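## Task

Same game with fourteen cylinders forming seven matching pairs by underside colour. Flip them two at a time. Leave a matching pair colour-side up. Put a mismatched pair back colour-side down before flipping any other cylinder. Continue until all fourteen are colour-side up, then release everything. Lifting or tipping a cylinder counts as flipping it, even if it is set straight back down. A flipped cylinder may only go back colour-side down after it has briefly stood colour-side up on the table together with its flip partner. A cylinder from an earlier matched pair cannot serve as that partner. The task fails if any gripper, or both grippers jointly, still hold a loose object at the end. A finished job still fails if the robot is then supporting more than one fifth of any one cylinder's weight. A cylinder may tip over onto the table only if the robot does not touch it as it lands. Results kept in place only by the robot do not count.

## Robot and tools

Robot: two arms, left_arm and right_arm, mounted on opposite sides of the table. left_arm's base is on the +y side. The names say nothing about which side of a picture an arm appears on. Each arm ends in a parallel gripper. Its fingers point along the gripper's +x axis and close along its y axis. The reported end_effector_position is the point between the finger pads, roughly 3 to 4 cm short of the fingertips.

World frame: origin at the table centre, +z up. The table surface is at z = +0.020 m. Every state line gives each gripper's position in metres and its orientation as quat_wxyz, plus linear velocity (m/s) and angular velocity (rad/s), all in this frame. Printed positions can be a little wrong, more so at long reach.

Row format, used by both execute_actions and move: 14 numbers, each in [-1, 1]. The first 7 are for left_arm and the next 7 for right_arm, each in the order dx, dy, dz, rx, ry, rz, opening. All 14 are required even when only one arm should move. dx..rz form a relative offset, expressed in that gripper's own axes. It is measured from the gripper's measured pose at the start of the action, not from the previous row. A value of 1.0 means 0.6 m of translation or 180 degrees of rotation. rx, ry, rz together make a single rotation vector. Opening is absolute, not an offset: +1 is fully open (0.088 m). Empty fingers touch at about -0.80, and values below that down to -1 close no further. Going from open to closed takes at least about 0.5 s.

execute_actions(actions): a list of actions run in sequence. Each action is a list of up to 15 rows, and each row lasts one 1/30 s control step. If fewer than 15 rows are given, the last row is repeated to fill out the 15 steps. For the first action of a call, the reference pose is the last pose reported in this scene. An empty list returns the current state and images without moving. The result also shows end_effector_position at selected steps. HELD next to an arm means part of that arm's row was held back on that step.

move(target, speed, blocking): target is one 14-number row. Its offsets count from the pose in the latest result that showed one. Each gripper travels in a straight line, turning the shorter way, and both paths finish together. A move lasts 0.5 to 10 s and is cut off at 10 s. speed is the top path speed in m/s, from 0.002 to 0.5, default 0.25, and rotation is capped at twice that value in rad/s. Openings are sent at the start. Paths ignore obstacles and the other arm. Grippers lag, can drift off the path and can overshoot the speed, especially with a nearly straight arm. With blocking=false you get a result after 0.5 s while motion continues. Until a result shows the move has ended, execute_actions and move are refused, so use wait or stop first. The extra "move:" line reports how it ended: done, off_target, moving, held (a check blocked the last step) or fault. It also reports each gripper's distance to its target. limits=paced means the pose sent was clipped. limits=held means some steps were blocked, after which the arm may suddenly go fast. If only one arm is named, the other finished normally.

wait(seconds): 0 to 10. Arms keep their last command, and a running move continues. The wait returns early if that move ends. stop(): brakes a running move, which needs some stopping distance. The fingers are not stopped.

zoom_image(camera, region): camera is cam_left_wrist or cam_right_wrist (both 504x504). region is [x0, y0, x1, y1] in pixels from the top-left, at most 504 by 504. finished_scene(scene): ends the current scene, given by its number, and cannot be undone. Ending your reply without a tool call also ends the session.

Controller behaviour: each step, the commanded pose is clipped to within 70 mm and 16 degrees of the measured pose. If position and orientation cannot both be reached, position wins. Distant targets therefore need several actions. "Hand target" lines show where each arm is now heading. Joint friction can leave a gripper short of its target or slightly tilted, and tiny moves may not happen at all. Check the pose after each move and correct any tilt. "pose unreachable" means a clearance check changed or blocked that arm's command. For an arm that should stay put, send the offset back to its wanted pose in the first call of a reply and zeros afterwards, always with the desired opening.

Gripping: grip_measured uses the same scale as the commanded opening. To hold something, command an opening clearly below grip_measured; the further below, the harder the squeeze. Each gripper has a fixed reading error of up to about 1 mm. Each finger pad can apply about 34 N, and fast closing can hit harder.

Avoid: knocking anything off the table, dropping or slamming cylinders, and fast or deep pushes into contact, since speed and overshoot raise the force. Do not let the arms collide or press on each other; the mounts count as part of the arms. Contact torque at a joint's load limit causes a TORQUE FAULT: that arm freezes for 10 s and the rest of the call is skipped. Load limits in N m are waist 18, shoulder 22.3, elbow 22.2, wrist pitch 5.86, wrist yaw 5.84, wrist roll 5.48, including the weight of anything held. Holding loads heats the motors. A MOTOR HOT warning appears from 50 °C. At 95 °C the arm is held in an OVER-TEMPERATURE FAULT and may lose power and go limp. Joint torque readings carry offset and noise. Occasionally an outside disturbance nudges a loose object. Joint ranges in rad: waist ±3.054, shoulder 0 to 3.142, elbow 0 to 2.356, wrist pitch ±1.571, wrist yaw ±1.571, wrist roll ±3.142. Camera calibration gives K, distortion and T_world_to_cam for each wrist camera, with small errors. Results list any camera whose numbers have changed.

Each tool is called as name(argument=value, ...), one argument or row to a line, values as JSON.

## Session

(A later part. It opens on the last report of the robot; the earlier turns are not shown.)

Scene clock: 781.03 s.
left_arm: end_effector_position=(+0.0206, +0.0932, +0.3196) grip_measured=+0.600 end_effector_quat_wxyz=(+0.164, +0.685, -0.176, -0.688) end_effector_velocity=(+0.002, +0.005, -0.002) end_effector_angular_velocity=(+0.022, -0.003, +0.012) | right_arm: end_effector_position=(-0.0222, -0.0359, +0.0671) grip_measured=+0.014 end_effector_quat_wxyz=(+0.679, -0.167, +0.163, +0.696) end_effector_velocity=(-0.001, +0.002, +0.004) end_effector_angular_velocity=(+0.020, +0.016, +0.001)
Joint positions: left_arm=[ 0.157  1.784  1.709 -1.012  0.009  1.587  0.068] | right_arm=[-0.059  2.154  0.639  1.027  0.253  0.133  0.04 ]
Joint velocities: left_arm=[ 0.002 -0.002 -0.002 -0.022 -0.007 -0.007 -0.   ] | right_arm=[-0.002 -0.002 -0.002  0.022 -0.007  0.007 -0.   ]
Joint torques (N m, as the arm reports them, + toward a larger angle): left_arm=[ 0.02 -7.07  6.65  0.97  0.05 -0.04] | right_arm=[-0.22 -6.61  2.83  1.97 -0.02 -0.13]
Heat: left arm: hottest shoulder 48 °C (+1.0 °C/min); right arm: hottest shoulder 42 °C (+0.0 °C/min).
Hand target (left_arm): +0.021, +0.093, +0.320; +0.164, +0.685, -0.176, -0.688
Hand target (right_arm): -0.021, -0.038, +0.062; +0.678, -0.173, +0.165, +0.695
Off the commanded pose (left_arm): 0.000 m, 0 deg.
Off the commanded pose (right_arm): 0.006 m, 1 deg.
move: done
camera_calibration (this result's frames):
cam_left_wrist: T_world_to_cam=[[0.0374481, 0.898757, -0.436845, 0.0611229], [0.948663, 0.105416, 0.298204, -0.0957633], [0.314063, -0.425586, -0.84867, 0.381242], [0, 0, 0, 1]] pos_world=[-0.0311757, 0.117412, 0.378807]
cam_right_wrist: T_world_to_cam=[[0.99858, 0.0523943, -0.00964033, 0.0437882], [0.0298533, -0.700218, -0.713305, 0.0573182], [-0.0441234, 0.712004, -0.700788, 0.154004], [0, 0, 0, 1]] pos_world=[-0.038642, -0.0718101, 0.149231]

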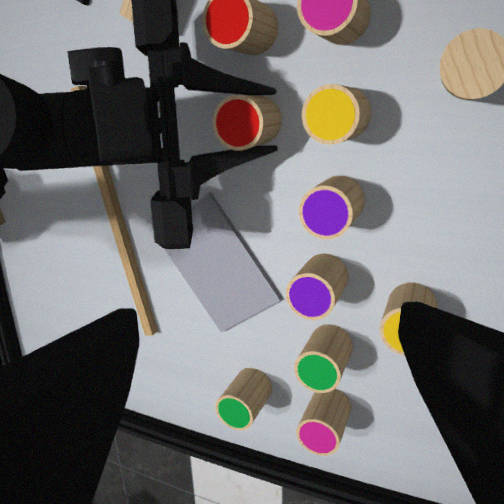

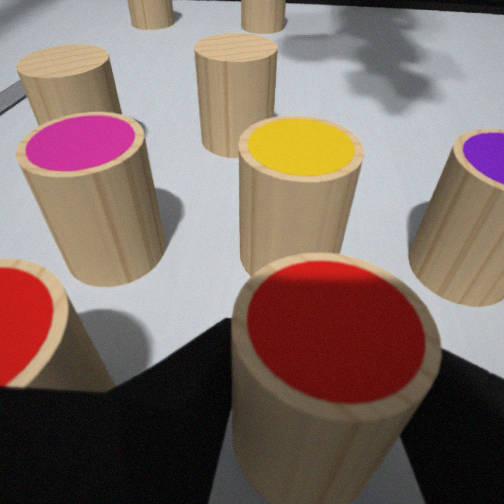

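move(
  target=[0,0,0,0,0,0,0.6, 0,0,0,0,0,0,0.37],
)

move(
  target=[0.06,-0.47,0.125,0,0,-0.157,0.6, -0.13,0,0.005,0,0,0,0.37],
  speed=0.4,
)

move(
  target=[0,0,0,0,0,0,0.6, -0.068,-0.075,0.205,0,-0.149,0,1],
  speed=0.3,
)

Scene clock: 786.87 s.
left_arm: end_effector_position=(+0.0206, +0.0932, +0.3194) grip_measured=+0.600 end_effector_quat_wxyz=(+0.163, +0.685, -0.176, -0.688) end_effector_velocity=(+0.002, +0.002, -0.001) end_effector_angular_velocity=(+0.008, -0.009, +0.027) | right_arm: end_effector_position=(-0.0221, -0.0359, +0.0667) grip_measured=+0.369 end_effector_quat_wxyz=(+0.679, -0.167, +0.164, +0.696) end_effector_velocity=(-0.002, +0.000, +0.001) end_effector_angular_velocity=(+0.004, +0.006, +0.020)
Joint positions: left_arm=[ 0.157  1.784  1.709 -1.012  0.009  1.587  0.068] | right_arm=[-0.059  2.156  0.639  1.028  0.252  0.133  0.057]
Joint velocities: left_arm=[-0.002 -0.002 -0.002 -0.007 -0.022 -0.022  0.   ] | right_arm=[-0.002 -0.002 -0.002  0.007 -0.022 -0.007  0.   ]
Joint torques (N m, as the arm reports them, + toward a larger angle): left_arm=[-0.09 -7.2   6.75  1.01  0.05  0.01] | right_arm=[ 0.09 -8.23  3.05  1.66  0.11 -0.01]
Heat: left arm: hottest shoulder 48 °C (+2.0 °C/min); right arm: hottest shoulder 42 °C (-1.0 °C/min).
Hand target (left_arm): +0.021, +0.093, +0.320; +0.163, +0.685, -0.176, -0.688
Hand target (right_arm): -0.022, -0.036, +0.067; +0.679, -0.167, +0.164, +0.696
Off the commanded pose (left_arm): 0.000 m, 0 deg.
Off the commanded pose (right_arm): 0.000 m, 0 deg.
move: done
camera_calibration (this result's frames):
cam_left_wrist: T_world_to_cam=[[0.037448, 0.898923, -0.436502, 0.0609666], [0.948663, 0.105302, 0.298244, -0.095715], [0.314063, -0.425262, -0.848832, 0.381115], [0, 0, 0, 1]] pos_world=[-0.0311757, 0.117348, 0.378661]
cam_right_wrist: T_world_to_cam=[[0.998562, 0.0526815, -0.00988971, 0.0437454], [0.0298976, -0.700546, -0.712981, 0.0569559], [-0.0444891, 0.71166, -0.701114, 0.153743], [0, 0, 0, 1]] pos_world=[-0.0385455, -0.071817, 0.148832]

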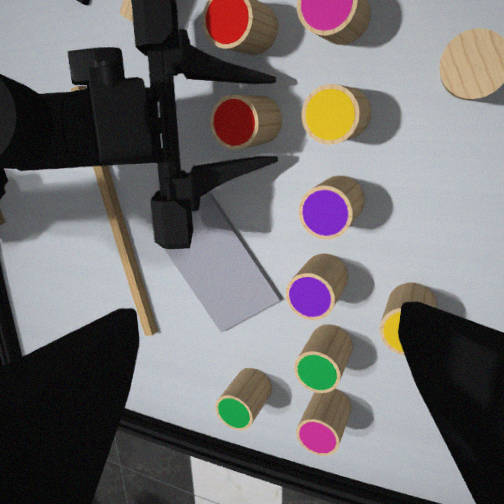

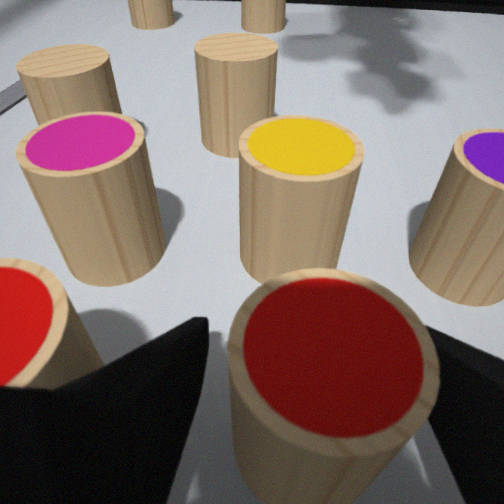

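Scene clock: 788.20 s.
left_arm: end_effector_position=(-0.0487, +0.3269, +0.1565) grip_measured=+0.600 end_effector_quat_wxyz=(-0.011, +0.708, -0.001, -0.706) end_effector_velocity=(+0.002, +0.007, -0.004) end_effector_angular_velocity=(+0.023, -0.017, +0.029) | right_arm: end_effector_position=(-0.0211, -0.1011, +0.1048) grip_measured=+0.370 end_effector_quat_wxyz=(+0.678, -0.167, +0.162, +0.697) end_effector_velocity=(+0.001, -0.004, -0.004) end_effector_angular_velocity=(-0.022, +0.001, +0.001)
Joint positions: left_arm=[-0.193  1.404  0.762 -0.943  0.001  1.237  0.068] | right_arm=[0.019 1.845 0.382 0.967 0.32  0.168 0.057]
Joint velocities: left_arm=[-0.007  0.002 -0.017 -0.007 -0.007 -0.037 -0.   ] | right_arm=[-0.002 -0.007 -0.007 -0.022 -0.007  0.007 -0.   ]
Joint torques (N m, as the arm reports them, + toward a larger angle): left_arm=[-0.28 -4.39  5.03  0.43  0.26 -0.08] | right_arm=[ 0.11 -7.14  2.13  1.54  0.24  0.13]
Heat: left arm: hottest shoulder 48 °C (+2.0 °C/min); right arm: hottest shoulder 42 °C (-1.0 °C/min).
Hand target (left_arm): -0.050, +0.328, +0.156; -0.009, +0.706, -0.001, -0.708
Hand target (right_arm): -0.020, -0.104, +0.105; +0.679, -0.167, +0.164, +0.696
Off the commanded pose (left_arm): 0.002 m, 0 deg.
Off the commanded pose (right_arm): 0.003 m, 0 deg.
move: done
camera_calibration (this result's frames):
cam_left_wrist: T_world_to_cam=[[0.0373451, 0.998205, 0.0468232, -0.325742], [0.944612, -0.0505508, 0.324272, 0.0407543], [0.326056, 0.0321198, -0.944805, 0.230033], [0, 0, 0, 1]] pos_world=[-0.101336, 0.319828, 0.219373]
cam_right_wrist: T_world_to_cam=[[0.99841, 0.0558815, -0.00742406, 0.046552], [0.0337838, -0.698559, -0.714754, 0.0389172], [-0.0451277, 0.713367, -0.699336, 0.226813], [0, 0, 0, 1]] pos_world=[-0.0375572, -0.137216, 0.18678]

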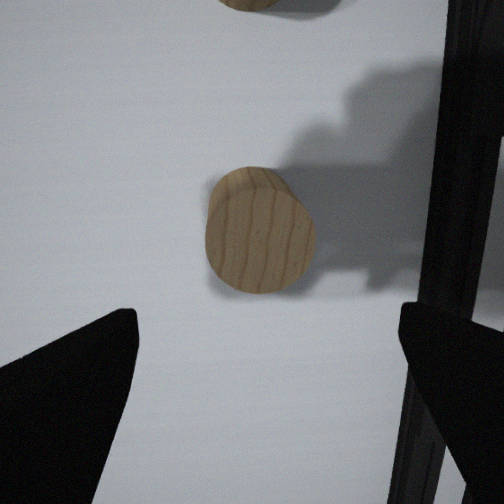

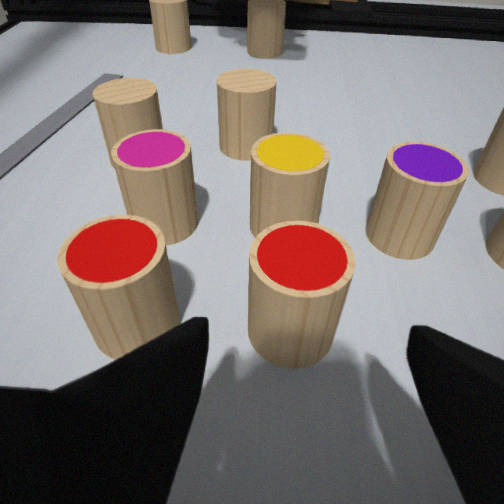

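Scene clock: 789.47 s.
left_arm: end_effector_position=(-0.0487, +0.3269, +0.1565) grip_measured=+0.600 end_effector_quat_wxyz=(-0.011, +0.708, -0.001, -0.706) end_effector_velocity=(+0.001, +0.002, -0.000) end_effector_angular_velocity=(+0.004, -0.009, -0.010) | right_arm: end_effector_position=(+0.0213, -0.0800, +0.2299) grip_measured=+1.000 end_effector_quat_wxyz=(+0.696, -0.003, +0.005, +0.718) end_effector_velocity=(-0.003, -0.000, +0.002) end_effector_angular_velocity=(+0.007, +0.009, +0.029)
Joint positions: left_arm=[-0.193  1.404  0.762 -0.943  0.001  1.237  0.068] | right_arm=[-0.165  1.634  0.339  1.283  0.173  0.005  0.088]
Joint velocities: left_arm=[-0.002 -0.002 -0.002 -0.007 -0.007  0.007 -0.   ] | right_arm=[-0.007 -0.002 -0.002  0.007 -0.037  0.007  0.   ]
Joint torques (N m, as the arm reports them, + toward a larger angle): left_arm=[-0.18 -3.44  5.65  0.21  0.06  0.  ] | right_arm=[-0.16 -6.41  4.27  1.97 -0.08 -0.19]
Heat: left arm: hottest shoulder 48 °C (+2.0 °C/min); right arm: hottest shoulder 42 °C (-1.0 °C/min).
Hand target (left_arm): -0.049, +0.327, +0.156; -0.011, +0.708, -0.001, -0.706
Hand target (right_arm): +0.022, -0.080, +0.233; +0.696, -0.001, -0.000, +0.718
Off the commanded pose (left_arm): 0.000 m, 0 deg.
Off the commanded pose (right_arm): 0.004 m, 1 deg.
move: done
camera_calibration (this result's frames):
cam_left_wrist: T_world_to_cam=[[0.0373451, 0.998205, 0.0468232, -0.325742], [0.944612, -0.0505508, 0.324272, 0.0407543], [0.326056, 0.0321198, -0.944805, 0.230033], [0, 0, 0, 1]] pos_world=[-0.101336, 0.319828, 0.219373]
cam_right_wrist: T_world_to_cam=[[0.998221, 0.0596056, 0.00120885, 0.00231774], [0.0196981, -0.310612, -0.950333, 0.227092], [-0.0562697, 0.948666, -0.311234, 0.23104], [0, 0, 0, 1]] pos_world=[0.00621363, -0.14878, 0.287718]

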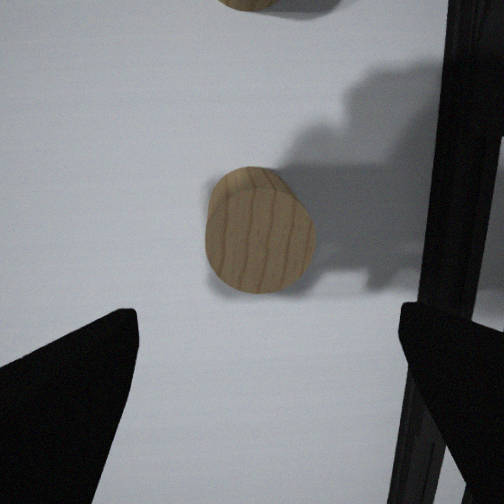

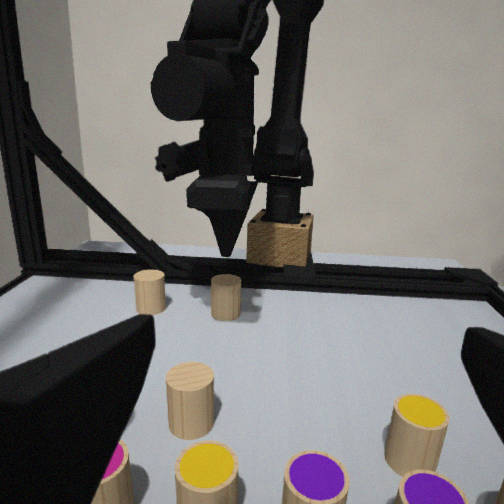

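Need x −9 mm.

move(
  target=[0.119,-0.003,0.017,0,0,0,0.55, 0,0,0,0.99,0,0,1],
  speed=0.5,
)

move(
  target=[0,0,0,0,0,0,-0.4, 0,0,0,0.009,0,0,1],
)

move(
  target=[-0.13,0,0,0,0,0,-0.4, 0,0,0,0,0,0,1],
  speed=0.2,
)

move(
  target=[-0.188,0.452,-0.14,0,0,0.166,-0.4, 0,0,0,0,0,0,1],
  speed=0.4,
)

Scene clock: 796.13 s.
left_arm: end_effector_position=(-0.0583, +0.3280, +0.0873) grip_measured=+0.550 end_effector_quat_wxyz=(-0.008, +0.708, -0.004, -0.707) end_effector_velocity=(+0.001, +0.001, -0.000) end_effector_angular_velocity=(+0.004, -0.010, +0.005) | right_arm: end_effector_position=(+0.0215, -0.0799, +0.2305) grip_measured=+1.000 end_effector_quat_wxyz=(+0.016, +0.696, +0.718, +0.010) end_effector_velocity=(-0.000, -0.001, +0.000) end_effector_angular_velocity=(-0.002, -0.008, +0.005)
Joint positions: left_arm=[-0.238  1.587  0.598 -0.589  0.001  1.193  0.066] | right_arm=[-0.166  1.633  0.34   1.284  0.173  3.108  0.088]
Joint velocities: left_arm=[-0.002  0.002  0.002 -0.007 -0.007 -0.007 -0.   ] | right_arm=[-0.002 -0.007 -0.002 -0.007 -0.007 -0.007  0.   ]
Joint torques (N m, as the arm reports them, + toward a larger angle): left_arm=[-0.25 -3.26  4.03  0.42  0.06 -0.1 ] | right_arm=[ 0.1  -5.46  4.32  1.73  0.03  0.13]
Heat: left arm: hottest shoulder 46 °C (+0.0 °C/min); right arm: hottest shoulder 42 °C (-1.0 °C/min).
Hand target (left_arm): -0.058, +0.330, +0.085; -0.011, +0.708, -0.000, -0.706
Hand target (right_arm): +0.021, -0.080, +0.230; +0.014, +0.696, +0.718, +0.006
Off the commanded pose (left_arm): 0.003 m, 0 deg.
Off the commanded pose (right_arm): 0.001 m, 0 deg.
move: done
camera_calibration (this result's frames):
cam_left_wrist: T_world_to_cam=[[0.0385954, 0.998488, 0.0391545, -0.322571], [0.945348, -0.0491812, 0.322331, 0.072028], [0.32377, 0.0245742, -0.945817, 0.170177], [0, 0, 0, 1]] pos_world=[-0.11074, 0.321443, 0.150369]
cam_right_wrist: T_world_to_cam=[[-0.999166, -0.00146933, -0.0408049, 0.0498828], [-0.0385833, -0.293048, 0.955319, -0.208907], [-0.0133615, 0.956097, 0.292747, 0.0916063], [0, 0, 0, 1]] pos_world=[0.0430049, -0.148731, 0.17479]

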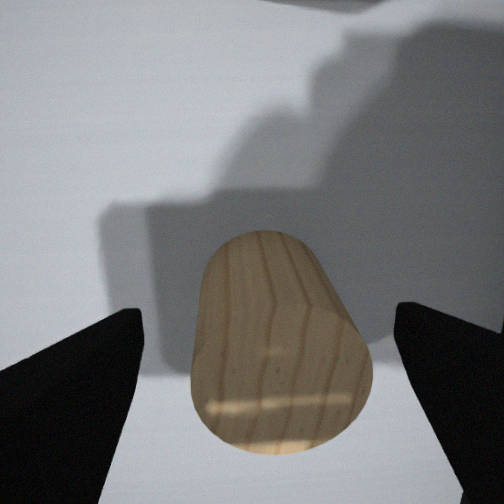

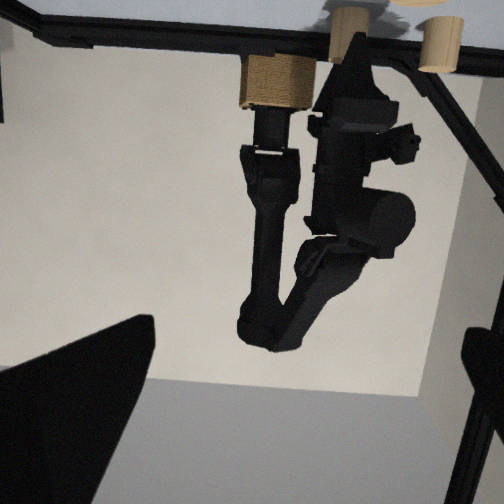

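Scene clock: 796.83 s.
left_arm: end_effector_position=(-0.0581, +0.3280, +0.0873) grip_measured=+0.036 end_effector_quat_wxyz=(-0.008, +0.708, -0.004, -0.706) end_effector_velocity=(+0.001, +0.006, +0.000) end_effector_angular_velocity=(+0.023, -0.002, +0.005) | right_arm: end_effector_position=(+0.0215, -0.0799, +0.2305) grip_measured=+1.000 end_effector_quat_wxyz=(+0.008, +0.696, +0.718, +0.002) end_effector_velocity=(+0.002, -0.001, -0.003) end_effector_angular_velocity=(-0.017, +0.018, -0.010)
Joint positions: left_arm=[-0.238  1.587  0.598 -0.59  -0.     1.193  0.041] | right_arm=[-0.166  1.633  0.34   1.284  0.173  3.129  0.088]
Joint velocities: left_arm=[-0.002 -0.002 -0.002 -0.022  0.007 -0.007 -0.   ] | right_arm=[-0.002 -0.007 -0.002 -0.022  0.007  0.022  0.   ]
Joint torques (N m, as the arm reports them, + toward a larger angle): left_arm=[ 0.   -3.8   4.7   0.22  0.09  0.02] | right_arm=[ 0.04 -5.48  4.31  1.84  0.    0.11]
Heat: left arm: hottest shoulder 46 °C (+0.0 °C/min); right arm: hottest shoulder 42 °C (-1.0 °C/min).
Hand target (left_arm): -0.058, +0.328, +0.087; -0.009, +0.708, -0.004, -0.706
Hand target (right_arm): +0.022, -0.080, +0.231; +0.006, +0.696, +0.718, -0.001
Off the commanded pose (left_arm): 0.000 m, 0 deg.
Off the commanded pose (right_arm): 0.000 m, 0 deg.
move: done
camera_calibration (this result's frames):
cam_left_wrist: T_world_to_cam=[[0.0385564, 0.998491, 0.0391125, -0.322588], [0.94496, -0.0491603, 0.323473, 0.0717187], [0.324907, 0.0244878, -0.945429, 0.170176], [0, 0, 0, 1]] pos_world=[-0.110625, 0.32146, 0.150307]
cam_right_wrist: T_world_to_cam=[[-0.99981, -0.00129638, -0.0194621, 0.0449904], [-0.0182323, -0.292427, 0.956114, -0.209478], [-0.00693072, 0.956287, 0.292347, 0.0915753], [0, 0, 0, 1]] pos_world=[0.0417973, -0.148771, 0.174389]

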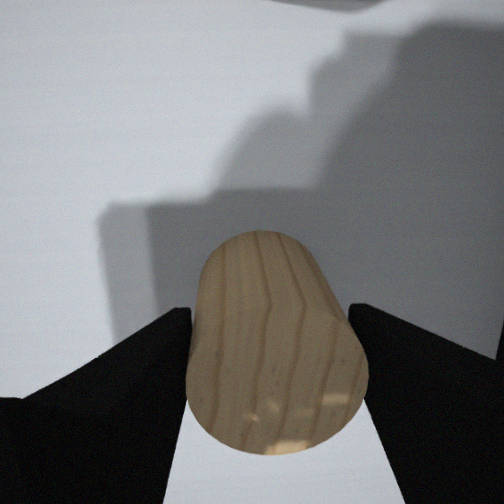

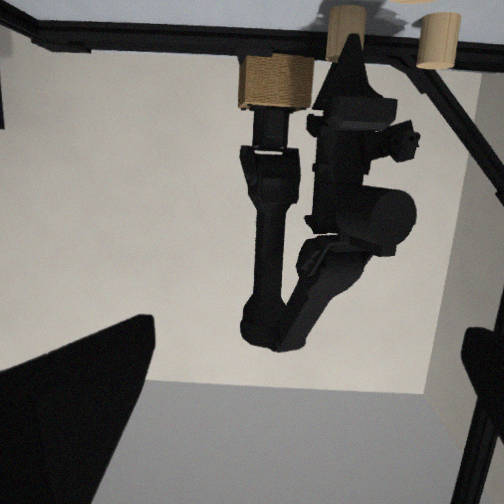

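Scene clock: 797.73 s.
left_arm: end_effector_position=(-0.0573, +0.3299, +0.1606) grip_measured=+0.035 end_effector_quat_wxyz=(-0.014, +0.710, +0.002, -0.704) end_effector_velocity=(+0.001, -0.003, +0.003) end_effector_angular_velocity=(-0.015, -0.018, +0.014) | right_arm: end_effector_position=(+0.0215, -0.0799, +0.2305) grip_measured=+1.000 end_effector_quat_wxyz=(+0.008, +0.696, +0.718, +0.002) end_effector_velocity=(-0.000, -0.001, -0.003) end_effector_angular_velocity=(-0.017, +0.004, +0.005)
Joint positions: left_arm=[-0.238  1.407  0.781 -0.969 -0.     1.193  0.041] | right_arm=[-0.166  1.633  0.34   1.284  0.173  3.129  0.088]
Joint velocities: left_arm=[-0.007 -0.002  0.012 -0.007 -0.022 -0.022  0.   ] | right_arm=[-0.002 -0.007 -0.002 -0.022 -0.007  0.007  0.   ]
Joint torques (N m, as the arm reports them, + toward a larger angle): left_arm=[-0.27 -4.52  6.76 -0.02  0.07 -0.05] | right_arm=[ 0.05 -5.48  4.29  1.83  0.01 -0.04]
Heat: left arm: hottest shoulder 46 °C (+0.0 °C/min); right arm: hottest shoulder 42 °C (-1.0 °C/min).
Hand target (left_arm): -0.059, +0.327, +0.165; -0.008, +0.708, -0.004, -0.706
Hand target (right_arm): +0.022, -0.080, +0.231; +0.008, +0.696, +0.718, +0.002
Off the commanded pose (left_arm): 0.005 m, 1 deg.
Off the commanded pose (right_arm): 0.000 m, 0 deg.
move: done
camera_calibration (this result's frames):
cam_left_wrist: T_world_to_cam=[[0.0382608, 0.997782, 0.054466, -0.32963], [0.9429, -0.0540965, 0.328653, 0.0480259], [0.330871, 0.0387814, -0.942879, 0.234406], [0, 0, 0, 1]] pos_world=[-0.11023, 0.322407, 0.223186]
cam_right_wrist: T_world_to_cam=[[-0.999817, -0.00129317, -0.0190808, 0.044903], [-0.0178688, -0.292415, 0.956124, -0.209488], [-0.00681596, 0.95629, 0.292339, 0.0915751], [0, 0, 0, 1]] pos_world=[0.0417756, -0.148772, 0.174382]

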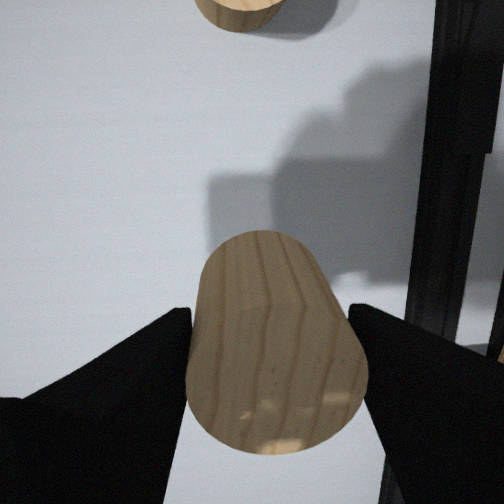

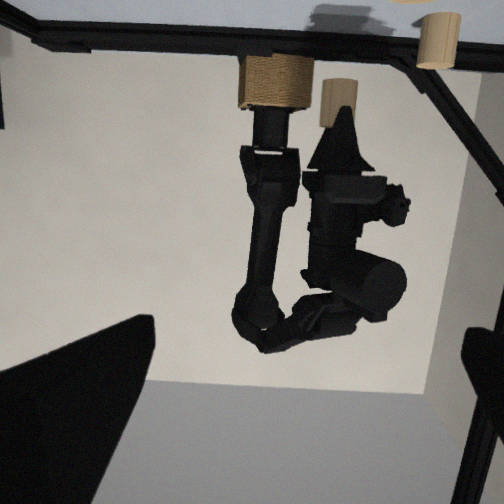

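Scene clock: 799.17 s.
left_arm: end_effector_position=(+0.0195, +0.0569, +0.2679) grip_measured=+0.034 end_effector_quat_wxyz=(+0.168, +0.689, -0.182, -0.681) end_effector_velocity=(-0.002, -0.004, +0.004) end_effector_angular_velocity=(-0.017, +0.010, +0.000) | right_arm: end_effector_position=(+0.0215, -0.0799, +0.2305) grip_measured=+1.000 end_effector_quat_wxyz=(+0.008, +0.696, +0.718, +0.002) end_effector_velocity=(-0.000, -0.001, -0.002) end_effector_angular_velocity=(-0.007, -0.009, +0.005)
Joint positions: left_arm=[ 0.149  1.902  1.649 -0.818 -0.01   1.586  0.041] | right_arm=[-0.166  1.633  0.34   1.284  0.173  3.129  0.088]
Joint velocities: left_arm=[-0.002  0.002  0.012  0.007  0.007 -0.007  0.   ] | right_arm=[-0.002 -0.002 -0.002 -0.007 -0.007 -0.007  0.   ]
Joint torques (N m, as the arm reports them, + toward a larger angle): left_arm=[ 0.14 -7.19  8.06  0.86  0.23  0.1 ] | right_arm=[ 0.03 -5.5   4.32  1.83  0.01 -0.03]
Heat: left arm: hottest shoulder 46 °C (-1.0 °C/min); right arm: hottest shoulder 41 °C (-2.0 °C/min).
Hand target (left_arm): +0.020, +0.054, +0.269; +0.168, +0.687, -0.184, -0.683
Hand target (right_arm): +0.022, -0.080, +0.231; +0.008, +0.696, +0.718, +0.002
Off the commanded pose (left_arm): 0.003 m, 0 deg.
Off the commanded pose (right_arm): 0.000 m, 0 deg.
move: done
camera_calibration (this result's frames):
cam_left_wrist: T_world_to_cam=[[0.0435854, 0.892173, -0.449585, 0.0749028], [0.94377, 0.110848, 0.311465, -0.0792247], [0.327717, -0.437881, -0.837175, 0.319608], [0, 0, 0, 1]] pos_world=[-0.0332356, 0.0819056, 0.325919]
cam_right_wrist: T_world_to_cam=[[-0.99981, -0.00129638, -0.0194621, 0.0449904], [-0.0182323, -0.292427, 0.956114, -0.209478], [-0.00693072, 0.956287, 0.292347, 0.0915753], [0, 0, 0, 1]] pos_world=[0.0417973, -0.148771, 0.174389]

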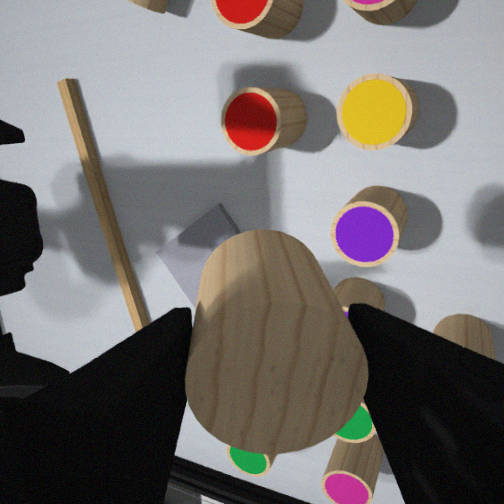

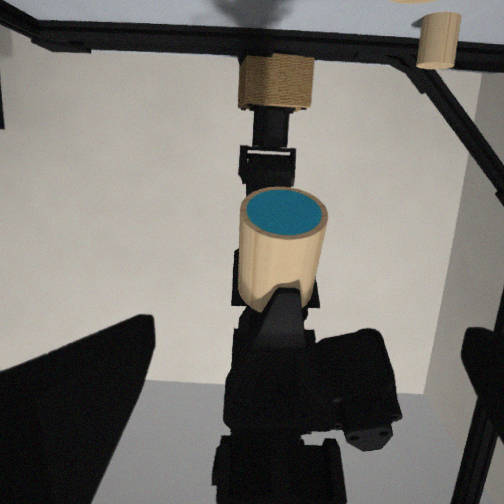

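move(
  target=[0,0,0,0,0,0,-0.4, 0.187,0.011,0,0.002,0,0,1],
  speed=0.15,
)

move(
  target=[0,0,0,0,0,0,-0.4, 0,0,0,0,0,0,-0.4],
)

move(
  target=[0,0,0,0,0,0,0.45, 0,0,0,0,0,0,-0.4],
)

move(
  target=[-0.115,0,0,0,0,0,0.45, 0,0,0,0,0,0,-0.4],
)

move(
  target=[0,0,0,0,0,0,0.6, 0,0,0,-0.99,0,0,-0.4],
  speed=0.5,
)

move(
  target=[0,0,0,0,0,0,0.6, -0.108,-0.038,-0.10,-0.01,0.157,0,-0.4],
  speed=0.25,
)

move(
  target=[0,0,0,0,0,0,0.6, 0.06,0,-0.113,0,0,0,-0.4],
  speed=0.15,
)

Scene clock: 805.43 s.
left_arm: end_effector_position=(+0.0197, +0.0567, +0.2677) grip_measured=+0.033 end_effector_quat_wxyz=(+0.167, +0.689, -0.182, -0.681) end_effector_velocity=(-0.000, +0.002, -0.001) end_effector_angular_velocity=(+0.007, +0.004, +0.020) | right_arm: end_effector_position=(+0.0240, +0.0292, +0.2329) grip_measured=+1.000 end_effector_quat_wxyz=(+0.005, +0.696, +0.718, +0.004) end_effector_velocity=(-0.000, +0.002, -0.000) end_effector_angular_velocity=(-0.002, -0.008, +0.005)
Joint positions: left_arm=[ 0.149  1.903  1.65  -0.819 -0.01   1.586  0.041] | right_arm=[-0.238  1.942  0.781  1.159  0.1    3.129  0.088]
Joint velocities: left_arm=[-0.002 -0.002 -0.002 -0.007 -0.007 -0.022 -0.   ] | right_arm=[-0.002  0.002  0.007 -0.007 -0.007 -0.007  0.   ]
Joint torques (N m, as the arm reports them, + toward a larger angle): left_arm=[-0.09 -8.15  6.71  1.06  0.06 -0.04] | right_arm=[-0.15 -6.85  6.27  1.62 -0.12  0.11]
Heat: left arm: hottest shoulder 46 °C (-1.0 °C/min); right arm: hottest shoulder 41 °C (-2.0 °C/min).
Hand target (left_arm): +0.020, +0.057, +0.268; +0.168, +0.689, -0.182, -0.681
Hand target (right_arm): +0.025, +0.032, +0.229; +0.006, +0.696, +0.718, -0.000
Off the commanded pose (left_arm): 0.000 m, 0 deg.
Off the commanded pose (right_arm): 0.005 m, 0 deg.
move: done
camera_calibration (this result's frames):
cam_left_wrist: T_world_to_cam=[[0.0436286, 0.892519, -0.448894, 0.0747348], [0.943706, 0.110654, 0.311728, -0.0793772], [0.327895, -0.437225, -0.837448, 0.319372], [0, 0, 0, 1]] pos_world=[-0.0330723, 0.0817184, 0.32575]
cam_right_wrist: T_world_to_cam=[[-0.999846, -0.000788331, -0.0175445, 0.0471947], [-0.0165075, -0.298807, 0.954171, -0.179186], [-0.00599464, 0.954313, 0.298748, -0.0149208], [0, 0, 0, 1]] pos_world=[0.0441401, -0.0392659, 0.17626]

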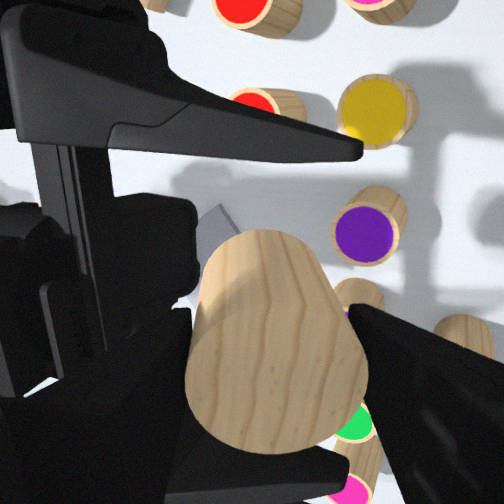

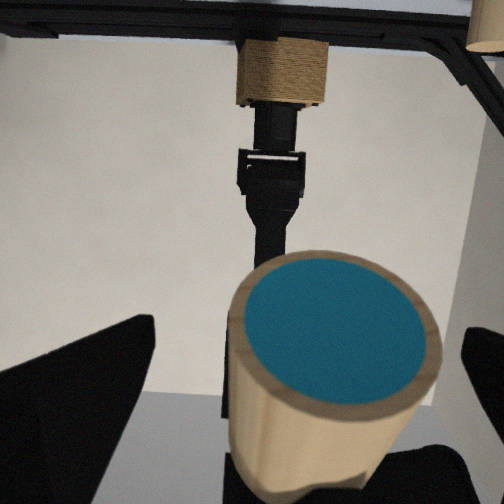

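Scene clock: 805.93 s.
left_arm: end_effector_position=(+0.0193, +0.0568, +0.2677) grip_measured=+0.033 end_effector_quat_wxyz=(+0.167, +0.689, -0.181, -0.682) end_effector_velocity=(-0.000, +0.002, -0.001) end_effector_angular_velocity=(+0.007, -0.003, +0.007) | right_arm: end_effector_position=(+0.0245, +0.0292, +0.2329) grip_measured=+0.014 end_effector_quat_wxyz=(+0.005, +0.697, +0.717, +0.004) end_effector_velocity=(-0.002, -0.001, -0.001) end_effector_angular_velocity=(-0.007, -0.023, +0.010)
Joint positions: left_arm=[ 0.149  1.903  1.65  -0.819 -0.008  1.585  0.041] | right_arm=[-0.239  1.942  0.781  1.159  0.101  3.129  0.04 ]
Joint velocities: left_arm=[-0.002 -0.002 -0.002 -0.007 -0.007 -0.007 -0.   ] | right_arm=[ 0.002 -0.002 -0.002 -0.007 -0.007 -0.022  0.   ]
Joint torques (N m, as the arm reports them, + toward a larger angle): left_arm=[-0.11 -7.92  6.83  1.03  0.03  0.05] | right_arm=[ 0.14 -8.47  4.93  1.84 -0.02 -0.02]
Heat: left arm: hottest shoulder 46 °C (-1.0 °C/min); right arm: hottest shoulder 41 °C (-2.0 °C/min).
Hand target (left_arm): +0.020, +0.057, +0.268; +0.167, +0.689, -0.182, -0.681
Hand target (right_arm): +0.024, +0.029, +0.233; +0.005, +0.696, +0.718, +0.004
Off the commanded pose (left_arm): 0.000 m, 0 deg.
Off the commanded pose (right_arm): 0.000 m, 0 deg.
move: done
camera_calibration (this result's frames):
cam_left_wrist: T_world_to_cam=[[0.0428635, 0.892523, -0.44896, 0.0747801], [0.944181, 0.110725, 0.310263, -0.0786689], [0.326628, -0.437198, -0.837957, 0.319645], [0, 0, 0, 1]] pos_world=[-0.0333328, 0.0817158, 0.32583]
cam_right_wrist: T_world_to_cam=[[-0.999832, 0.000735995, -0.0183088, 0.0478116], [-0.0176922, -0.298803, 0.954151, -0.179133], [-0.00476846, 0.954315, 0.298766, -0.01499], [0, 0, 0, 1]] pos_world=[0.0445628, -0.0392554, 0.176274]

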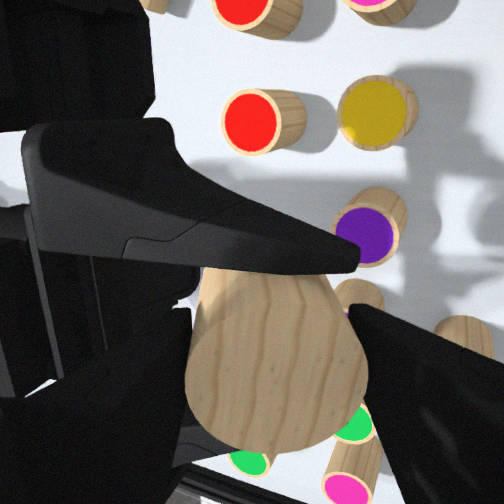

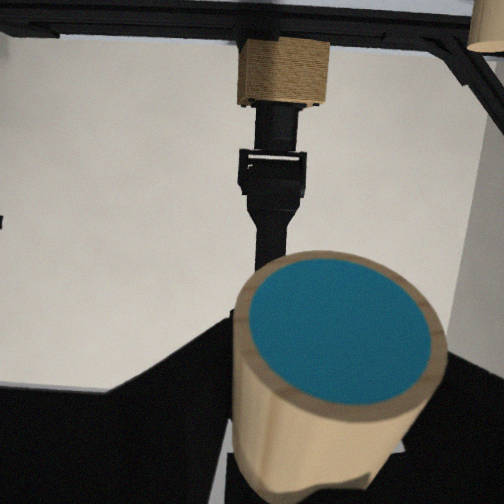

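Scene clock: 806.60 s.
left_arm: end_effector_position=(+0.0193, +0.0568, +0.2677) grip_measured=+0.448 end_effector_quat_wxyz=(+0.167, +0.689, -0.182, -0.682) end_effector_velocity=(-0.002, +0.001, +0.001) end_effector_angular_velocity=(+0.002, +0.017, +0.013) | right_arm: end_effector_position=(+0.0245, +0.0292, +0.2329) grip_measured=+0.014 end_effector_quat_wxyz=(+0.005, +0.697, +0.717, +0.004) end_effector_velocity=(+0.000, -0.001, -0.003) end_effector_angular_velocity=(-0.011, -0.023, +0.015)
Joint positions: left_arm=[ 0.149  1.903  1.65  -0.819 -0.008  1.586  0.061] | right_arm=[-0.239  1.942  0.781  1.159  0.101  3.129  0.04 ]
Joint velocities: left_arm=[-0.002 -0.002  0.002 -0.007  0.007 -0.022  0.001] | right_arm=[-0.007 -0.002 -0.007 -0.007 -0.022 -0.022 -0.   ]
Joint torques (N m, as the arm reports them, + toward a larger angle): left_arm=[-0.01 -7.91  6.85  1.    0.06 -0.02] | right_arm=[ 0.08 -8.47  4.93  1.84  0.01 -0.03]
Heat: left arm: hottest shoulder 46 °C (-1.0 °C/min); right arm: hottest shoulder 41 °C (-2.0 °C/min).
Hand target (left_arm): +0.019, +0.057, +0.268; +0.167, +0.689, -0.181, -0.682
Hand target (right_arm): +0.024, +0.029, +0.233; +0.005, +0.697, +0.717, +0.004
Off the commanded pose (left_arm): 0.000 m, 0 deg.
Off the commanded pose (right_arm): 0.000 m, 0 deg.
move: done
camera_calibration (this result's frames):
cam_left_wrist: T_world_to_cam=[[0.0432444, 0.89251, -0.44895, 0.074771], [0.944161, 0.110408, 0.310435, -0.0786967], [0.326634, -0.437306, -0.837898, 0.319635], [0, 0, 0, 1]] pos_world=[-0.033335, 0.0817333, 0.325821]
cam_right_wrist: T_world_to_cam=[[-0.999832, 0.000735995, -0.0183088, 0.0478116], [-0.0176922, -0.298803, 0.954151, -0.179133], [-0.00476846, 0.954315, 0.298766, -0.01499], [0, 0, 0, 1]] pos_world=[0.0445628, -0.0392554, 0.176274]

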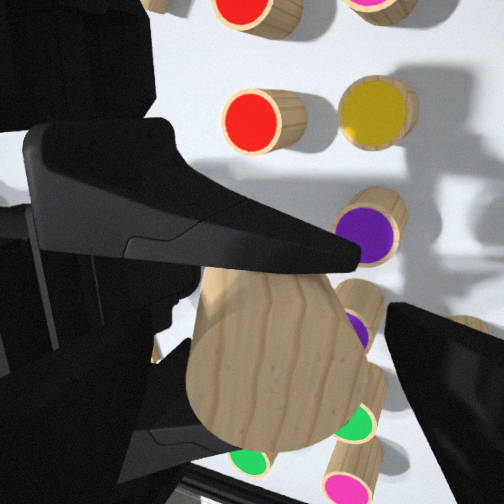

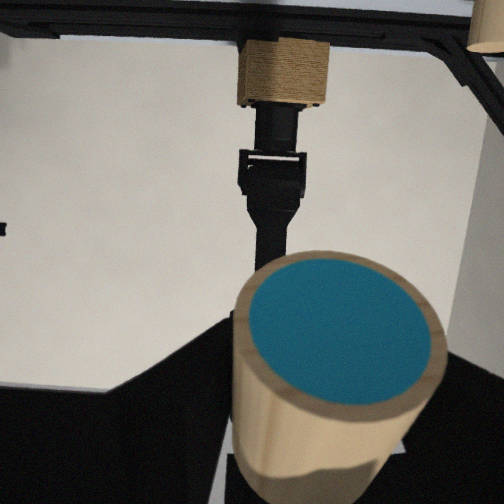

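Scene clock: 807.47 s.
left_arm: end_effector_position=(+0.0194, +0.0895, +0.3230) grip_measured=+0.450 end_effector_quat_wxyz=(+0.163, +0.690, -0.178, -0.683) end_effector_velocity=(+0.000, +0.002, +0.001) end_effector_angular_velocity=(+0.012, -0.003, +0.007) | right_arm: end_effector_position=(+0.0247, +0.0293, +0.2327) grip_measured=+0.014 end_effector_quat_wxyz=(+0.006, +0.697, +0.717, +0.004) end_effector_velocity=(+0.000, +0.000, +0.000) end_effector_angular_velocity=(-0.002, -0.008, +0.005)
Joint positions: left_arm=[ 0.148  1.799  1.741 -1.025 -0.008  1.587  0.061] | right_arm=[-0.239  1.942  0.781  1.158  0.102  3.129  0.04 ]
Joint velocities: left_arm=[-0.002  0.002  0.012 -0.022 -0.007 -0.007  0.   ] | right_arm=[-0.002 -0.002  0.002 -0.007 -0.007 -0.007 -0.   ]
Joint torques (N m, as the arm reports them, + toward a larger angle): left_arm=[-0.24 -7.72  7.64  0.77  0.02 -0.12] | right_arm=[ 0.1  -8.48  4.94  1.9   0.01 -0.04]
Heat: left arm: hottest shoulder 47 °C (+0.0 °C/min); right arm: hottest shoulder 41 °C (-2.0 °C/min).
Hand target (left_arm): +0.019, +0.089, +0.328; +0.167, +0.689, -0.182, -0.682
Hand target (right_arm): +0.025, +0.029, +0.233; +0.005, +0.697, +0.717, +0.004
Off the commanded pose (left_arm): 0.005 m, 1 deg.
Off the commanded pose (right_arm): 0.000 m, 0 deg.
move: done
camera_calibration (this result's frames):
cam_left_wrist: T_world_to_cam=[[0.0447704, 0.89753, -0.438675, 0.0665885], [0.944113, 0.105531, 0.312272, -0.0997427], [0.326567, -0.428139, -0.842645, 0.381009], [0, 0, 0, 1]] pos_world=[-0.033238, 0.113886, 0.381413]
cam_right_wrist: T_world_to_cam=[[-0.999829, 0.00148493, -0.018409, 0.0480518], [-0.0180148, -0.298067, 0.954375, -0.17903], [-0.00406994, 0.954544, 0.298043, -0.0148136], [0, 0, 0, 1]] pos_world=[0.0447581, -0.0392942, 0.176162]

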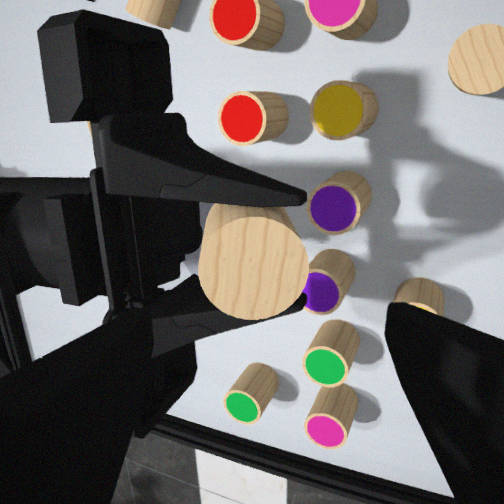

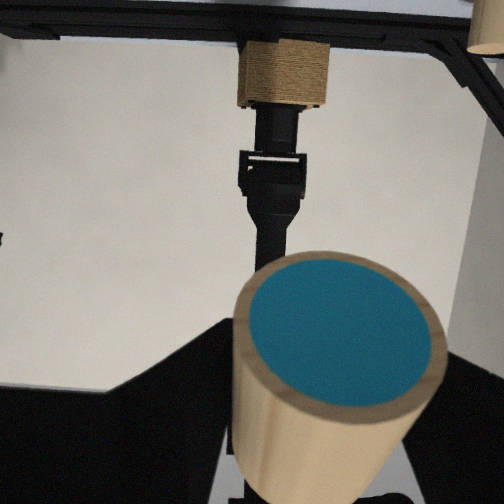

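Scene clock: 811.17 s.
left_arm: end_effector_position=(+0.0194, +0.0895, +0.3230) grip_measured=+0.600 end_effector_quat_wxyz=(+0.163, +0.690, -0.178, -0.683) end_effector_velocity=(+0.000, +0.002, -0.001) end_effector_angular_velocity=(+0.007, -0.010, -0.005) | right_arm: end_effector_position=(+0.0248, +0.0293, +0.2327) grip_measured=+0.013 end_effector_quat_wxyz=(+0.697, +0.008, +0.010, +0.717) end_effector_velocity=(+0.000, -0.001, -0.005) end_effector_angular_velocity=(-0.021, -0.025, +0.005)
Joint positions: left_arm=[ 0.148  1.799  1.741 -1.025 -0.008  1.586  0.068] | right_arm=[-0.239  1.942  0.781  1.158  0.102  0.026  0.04 ]
Joint velocities: left_arm=[-0.002 -0.002 -0.002 -0.007 -0.007  0.007 -0.   ] | right_arm=[-0.002 -0.002 -0.002 -0.022 -0.007 -0.022 -0.   ]
Joint torques (N m, as the arm reports them, + toward a larger angle): left_arm=[-0.08 -7.32  6.66  1.01  0.05 -0.01] | right_arm=[ 0.06 -8.43  5.    1.86  0.   -0.2 ]
Heat: left arm: hottest shoulder 47 °C (-1.0 °C/min); right arm: hottest shoulder 42 °C (-1.0 °C/min).
Hand target (left_arm): +0.019, +0.090, +0.323; +0.163, +0.690, -0.178, -0.683
Hand target (right_arm): +0.025, +0.029, +0.233; +0.697, +0.005, +0.008, +0.717
Off the commanded pose (left_arm): 0.000 m, 0 deg.
Off the commanded pose (right_arm): 0.000 m, 0 deg.
move: done
camera_calibration (this result's frames):
cam_left_wrist: T_world_to_cam=[[0.0443895, 0.897544, -0.438685, 0.0665977], [0.944133, 0.10585, 0.312103, -0.0997171], [0.326561, -0.428031, -0.842702, 0.381018], [0, 0, 0, 1]] pos_world=[-0.0332358, 0.113868, 0.381422]
cam_right_wrist: T_world_to_cam=[[0.998208, 0.0561047, -0.0207986, -0.0024474], [-0.00279985, -0.303418, -0.952853, 0.264614], [-0.0597702, 0.951204, -0.302717, 0.126476], [0, 0, 0, 1]] pos_world=[0.0107434, -0.0398788, 0.290374]

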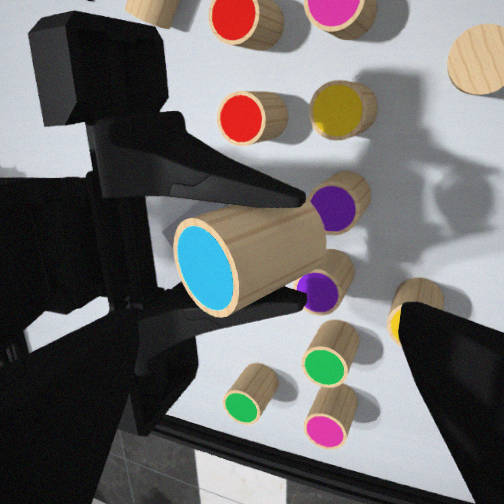

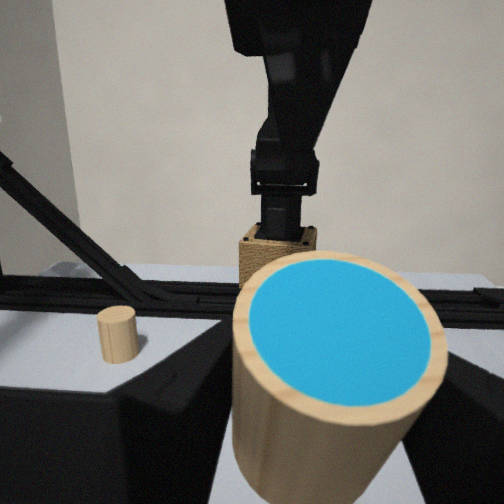

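Scene clock: 812.60 s.
left_arm: end_effector_position=(+0.0194, +0.0895, +0.3230) grip_measured=+0.600 end_effector_quat_wxyz=(+0.163, +0.690, -0.178, -0.683) end_effector_velocity=(+0.002, +0.002, -0.001) end_effector_angular_velocity=(+0.007, -0.009, +0.027) | right_arm: end_effector_position=(+0.0474, -0.0319, +0.1721) grip_measured=+0.013 end_effector_quat_wxyz=(+0.676, -0.176, +0.170, +0.695) end_effector_velocity=(+0.000, -0.004, -0.005) end_effector_angular_velocity=(-0.031, -0.018, +0.014)
Joint positions: left_arm=[ 0.148  1.799  1.741 -1.025 -0.008  1.586  0.068] | right_arm=[-0.295  1.683  0.677  0.511  0.041  0.02   0.04 ]
Joint velocities: left_arm=[-0.002 -0.002 -0.002 -0.007 -0.022 -0.022 -0.   ] | right_arm=[-0.002 -0.007 -0.002 -0.037 -0.007 -0.022 -0.   ]
Joint torques (N m, as the arm reports them, + toward a larger angle): left_arm=[-0.09 -7.34  6.8   0.98  0.06 -0.04] | right_arm=[-0.15 -8.49  4.34  1.65 -0.1  -0.18]
Heat: left arm: hottest shoulder 47 °C (-1.0 °C/min); right arm: hottest shoulder 42 °C (-1.0 °C/min).
Hand target (left_arm): +0.019, +0.089, +0.323; +0.163, +0.690, -0.178, -0.683
Hand target (right_arm): +0.048, -0.035, +0.172; +0.675, -0.178, +0.169, +0.695
Off the commanded pose (left_arm): 0.000 m, 0 deg.
Off the commanded pose (right_arm): 0.003 m, 0 deg.
move: done
camera_calibration (this result's frames):
cam_left_wrist: T_world_to_cam=[[0.0443895, 0.897544, -0.438685, 0.0665977], [0.944133, 0.10585, 0.312103, -0.0997171], [0.326561, -0.428031, -0.842702, 0.381018], [0, 0, 0, 1]] pos_world=[-0.0332358, 0.113868, 0.381422]
cam_right_wrist: T_world_to_cam=[[0.998412, 0.0558109, -0.00765392, -0.025086], [0.0347079, -0.716452, -0.696773, 0.129276], [-0.0443712, 0.695401, -0.717251, 0.230097], [0, 0, 0, 1]] pos_world=[0.0307689, -0.0659895, 0.254921]

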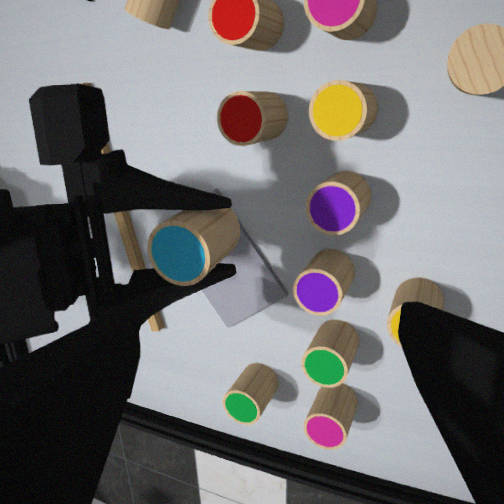

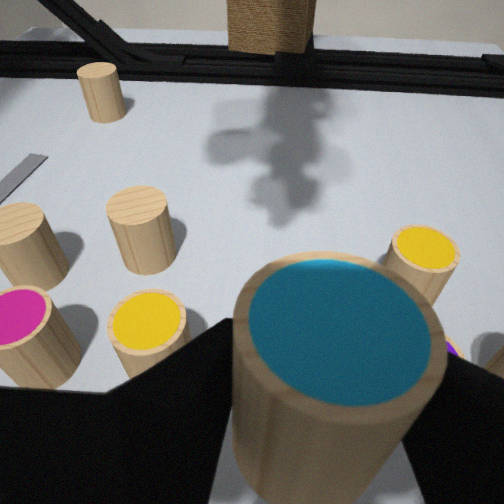

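Scene clock: 813.60 s.
left_arm: end_effector_position=(+0.0194, +0.0895, +0.3229) grip_measured=+0.600 end_effector_quat_wxyz=(+0.163, +0.690, -0.178, -0.683) end_effector_velocity=(+0.000, -0.000, -0.001) end_effector_angular_velocity=(-0.002, -0.010, -0.005) | right_arm: end_effector_position=(+0.0472, -0.0299, +0.1020) grip_measured=+0.014 end_effector_quat_wxyz=(+0.677, -0.171, +0.165, +0.696) end_effector_velocity=(+0.000, -0.002, -0.006) end_effector_angular_velocity=(-0.012, -0.004, +0.007)
Joint positions: left_arm=[ 0.148  1.8    1.741 -1.025 -0.008  1.586  0.068] | right_arm=[-0.295  1.976  0.607  0.89   0.041  0.02   0.04 ]
Joint velocities: left_arm=[-0.002 -0.002 -0.007  0.007 -0.007  0.007 -0.   ] | right_arm=[-0.002  0.017 -0.002  0.007 -0.007 -0.007 -0.   ]
Joint torques (N m, as the arm reports them, + toward a larger angle): left_arm=[ 0.01 -7.23  6.72  1.02  0.03 -0.01] | right_arm=[-0.11 -6.53  3.12  1.99 -0.05 -0.04]
Heat: left arm: hottest shoulder 47 °C (-1.0 °C/min); right arm: hottest shoulder 42 °C (-1.0 °C/min).
Hand target (left_arm): +0.019, +0.089, +0.323; +0.163, +0.690, -0.178, -0.683
Hand target (right_arm): +0.048, -0.033, +0.096; +0.676, -0.176, +0.170, +0.695
Off the commanded pose (left_arm): 0.000 m, 0 deg.
Off the commanded pose (right_arm): 0.007 m, 1 deg.
move: done
camera_calibration (this result's frames):
cam_left_wrist: T_world_to_cam=[[0.0443909, 0.897711, -0.438342, 0.0664411], [0.944132, 0.105731, 0.312147, -0.0996668], [0.326564, -0.427709, -0.842865, 0.380892], [0, 0, 0, 1]] pos_world=[-0.0332363, 0.113804, 0.381275]
cam_right_wrist: T_world_to_cam=[[0.998403, 0.0559294, -0.00791589, -0.0255567], [0.0339256, -0.705765, -0.707633, 0.0833909], [-0.0451643, 0.706235, -0.706536, 0.177758], [0, 0, 0, 1]] pos_world=[0.0307152, -0.0652552, 0.1844]

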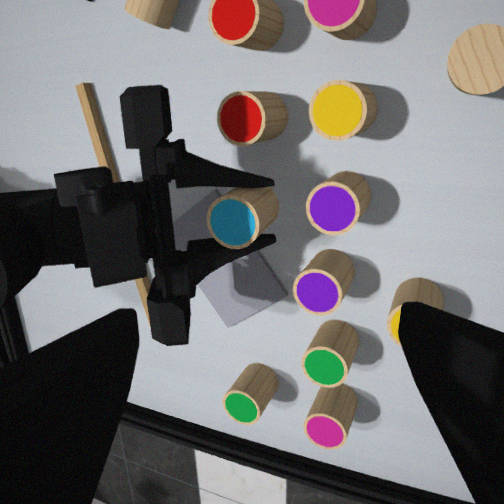

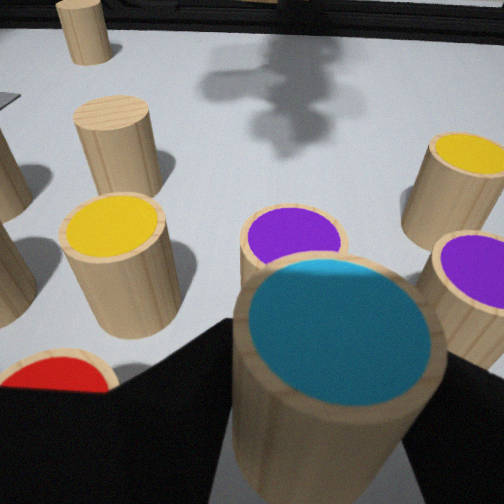

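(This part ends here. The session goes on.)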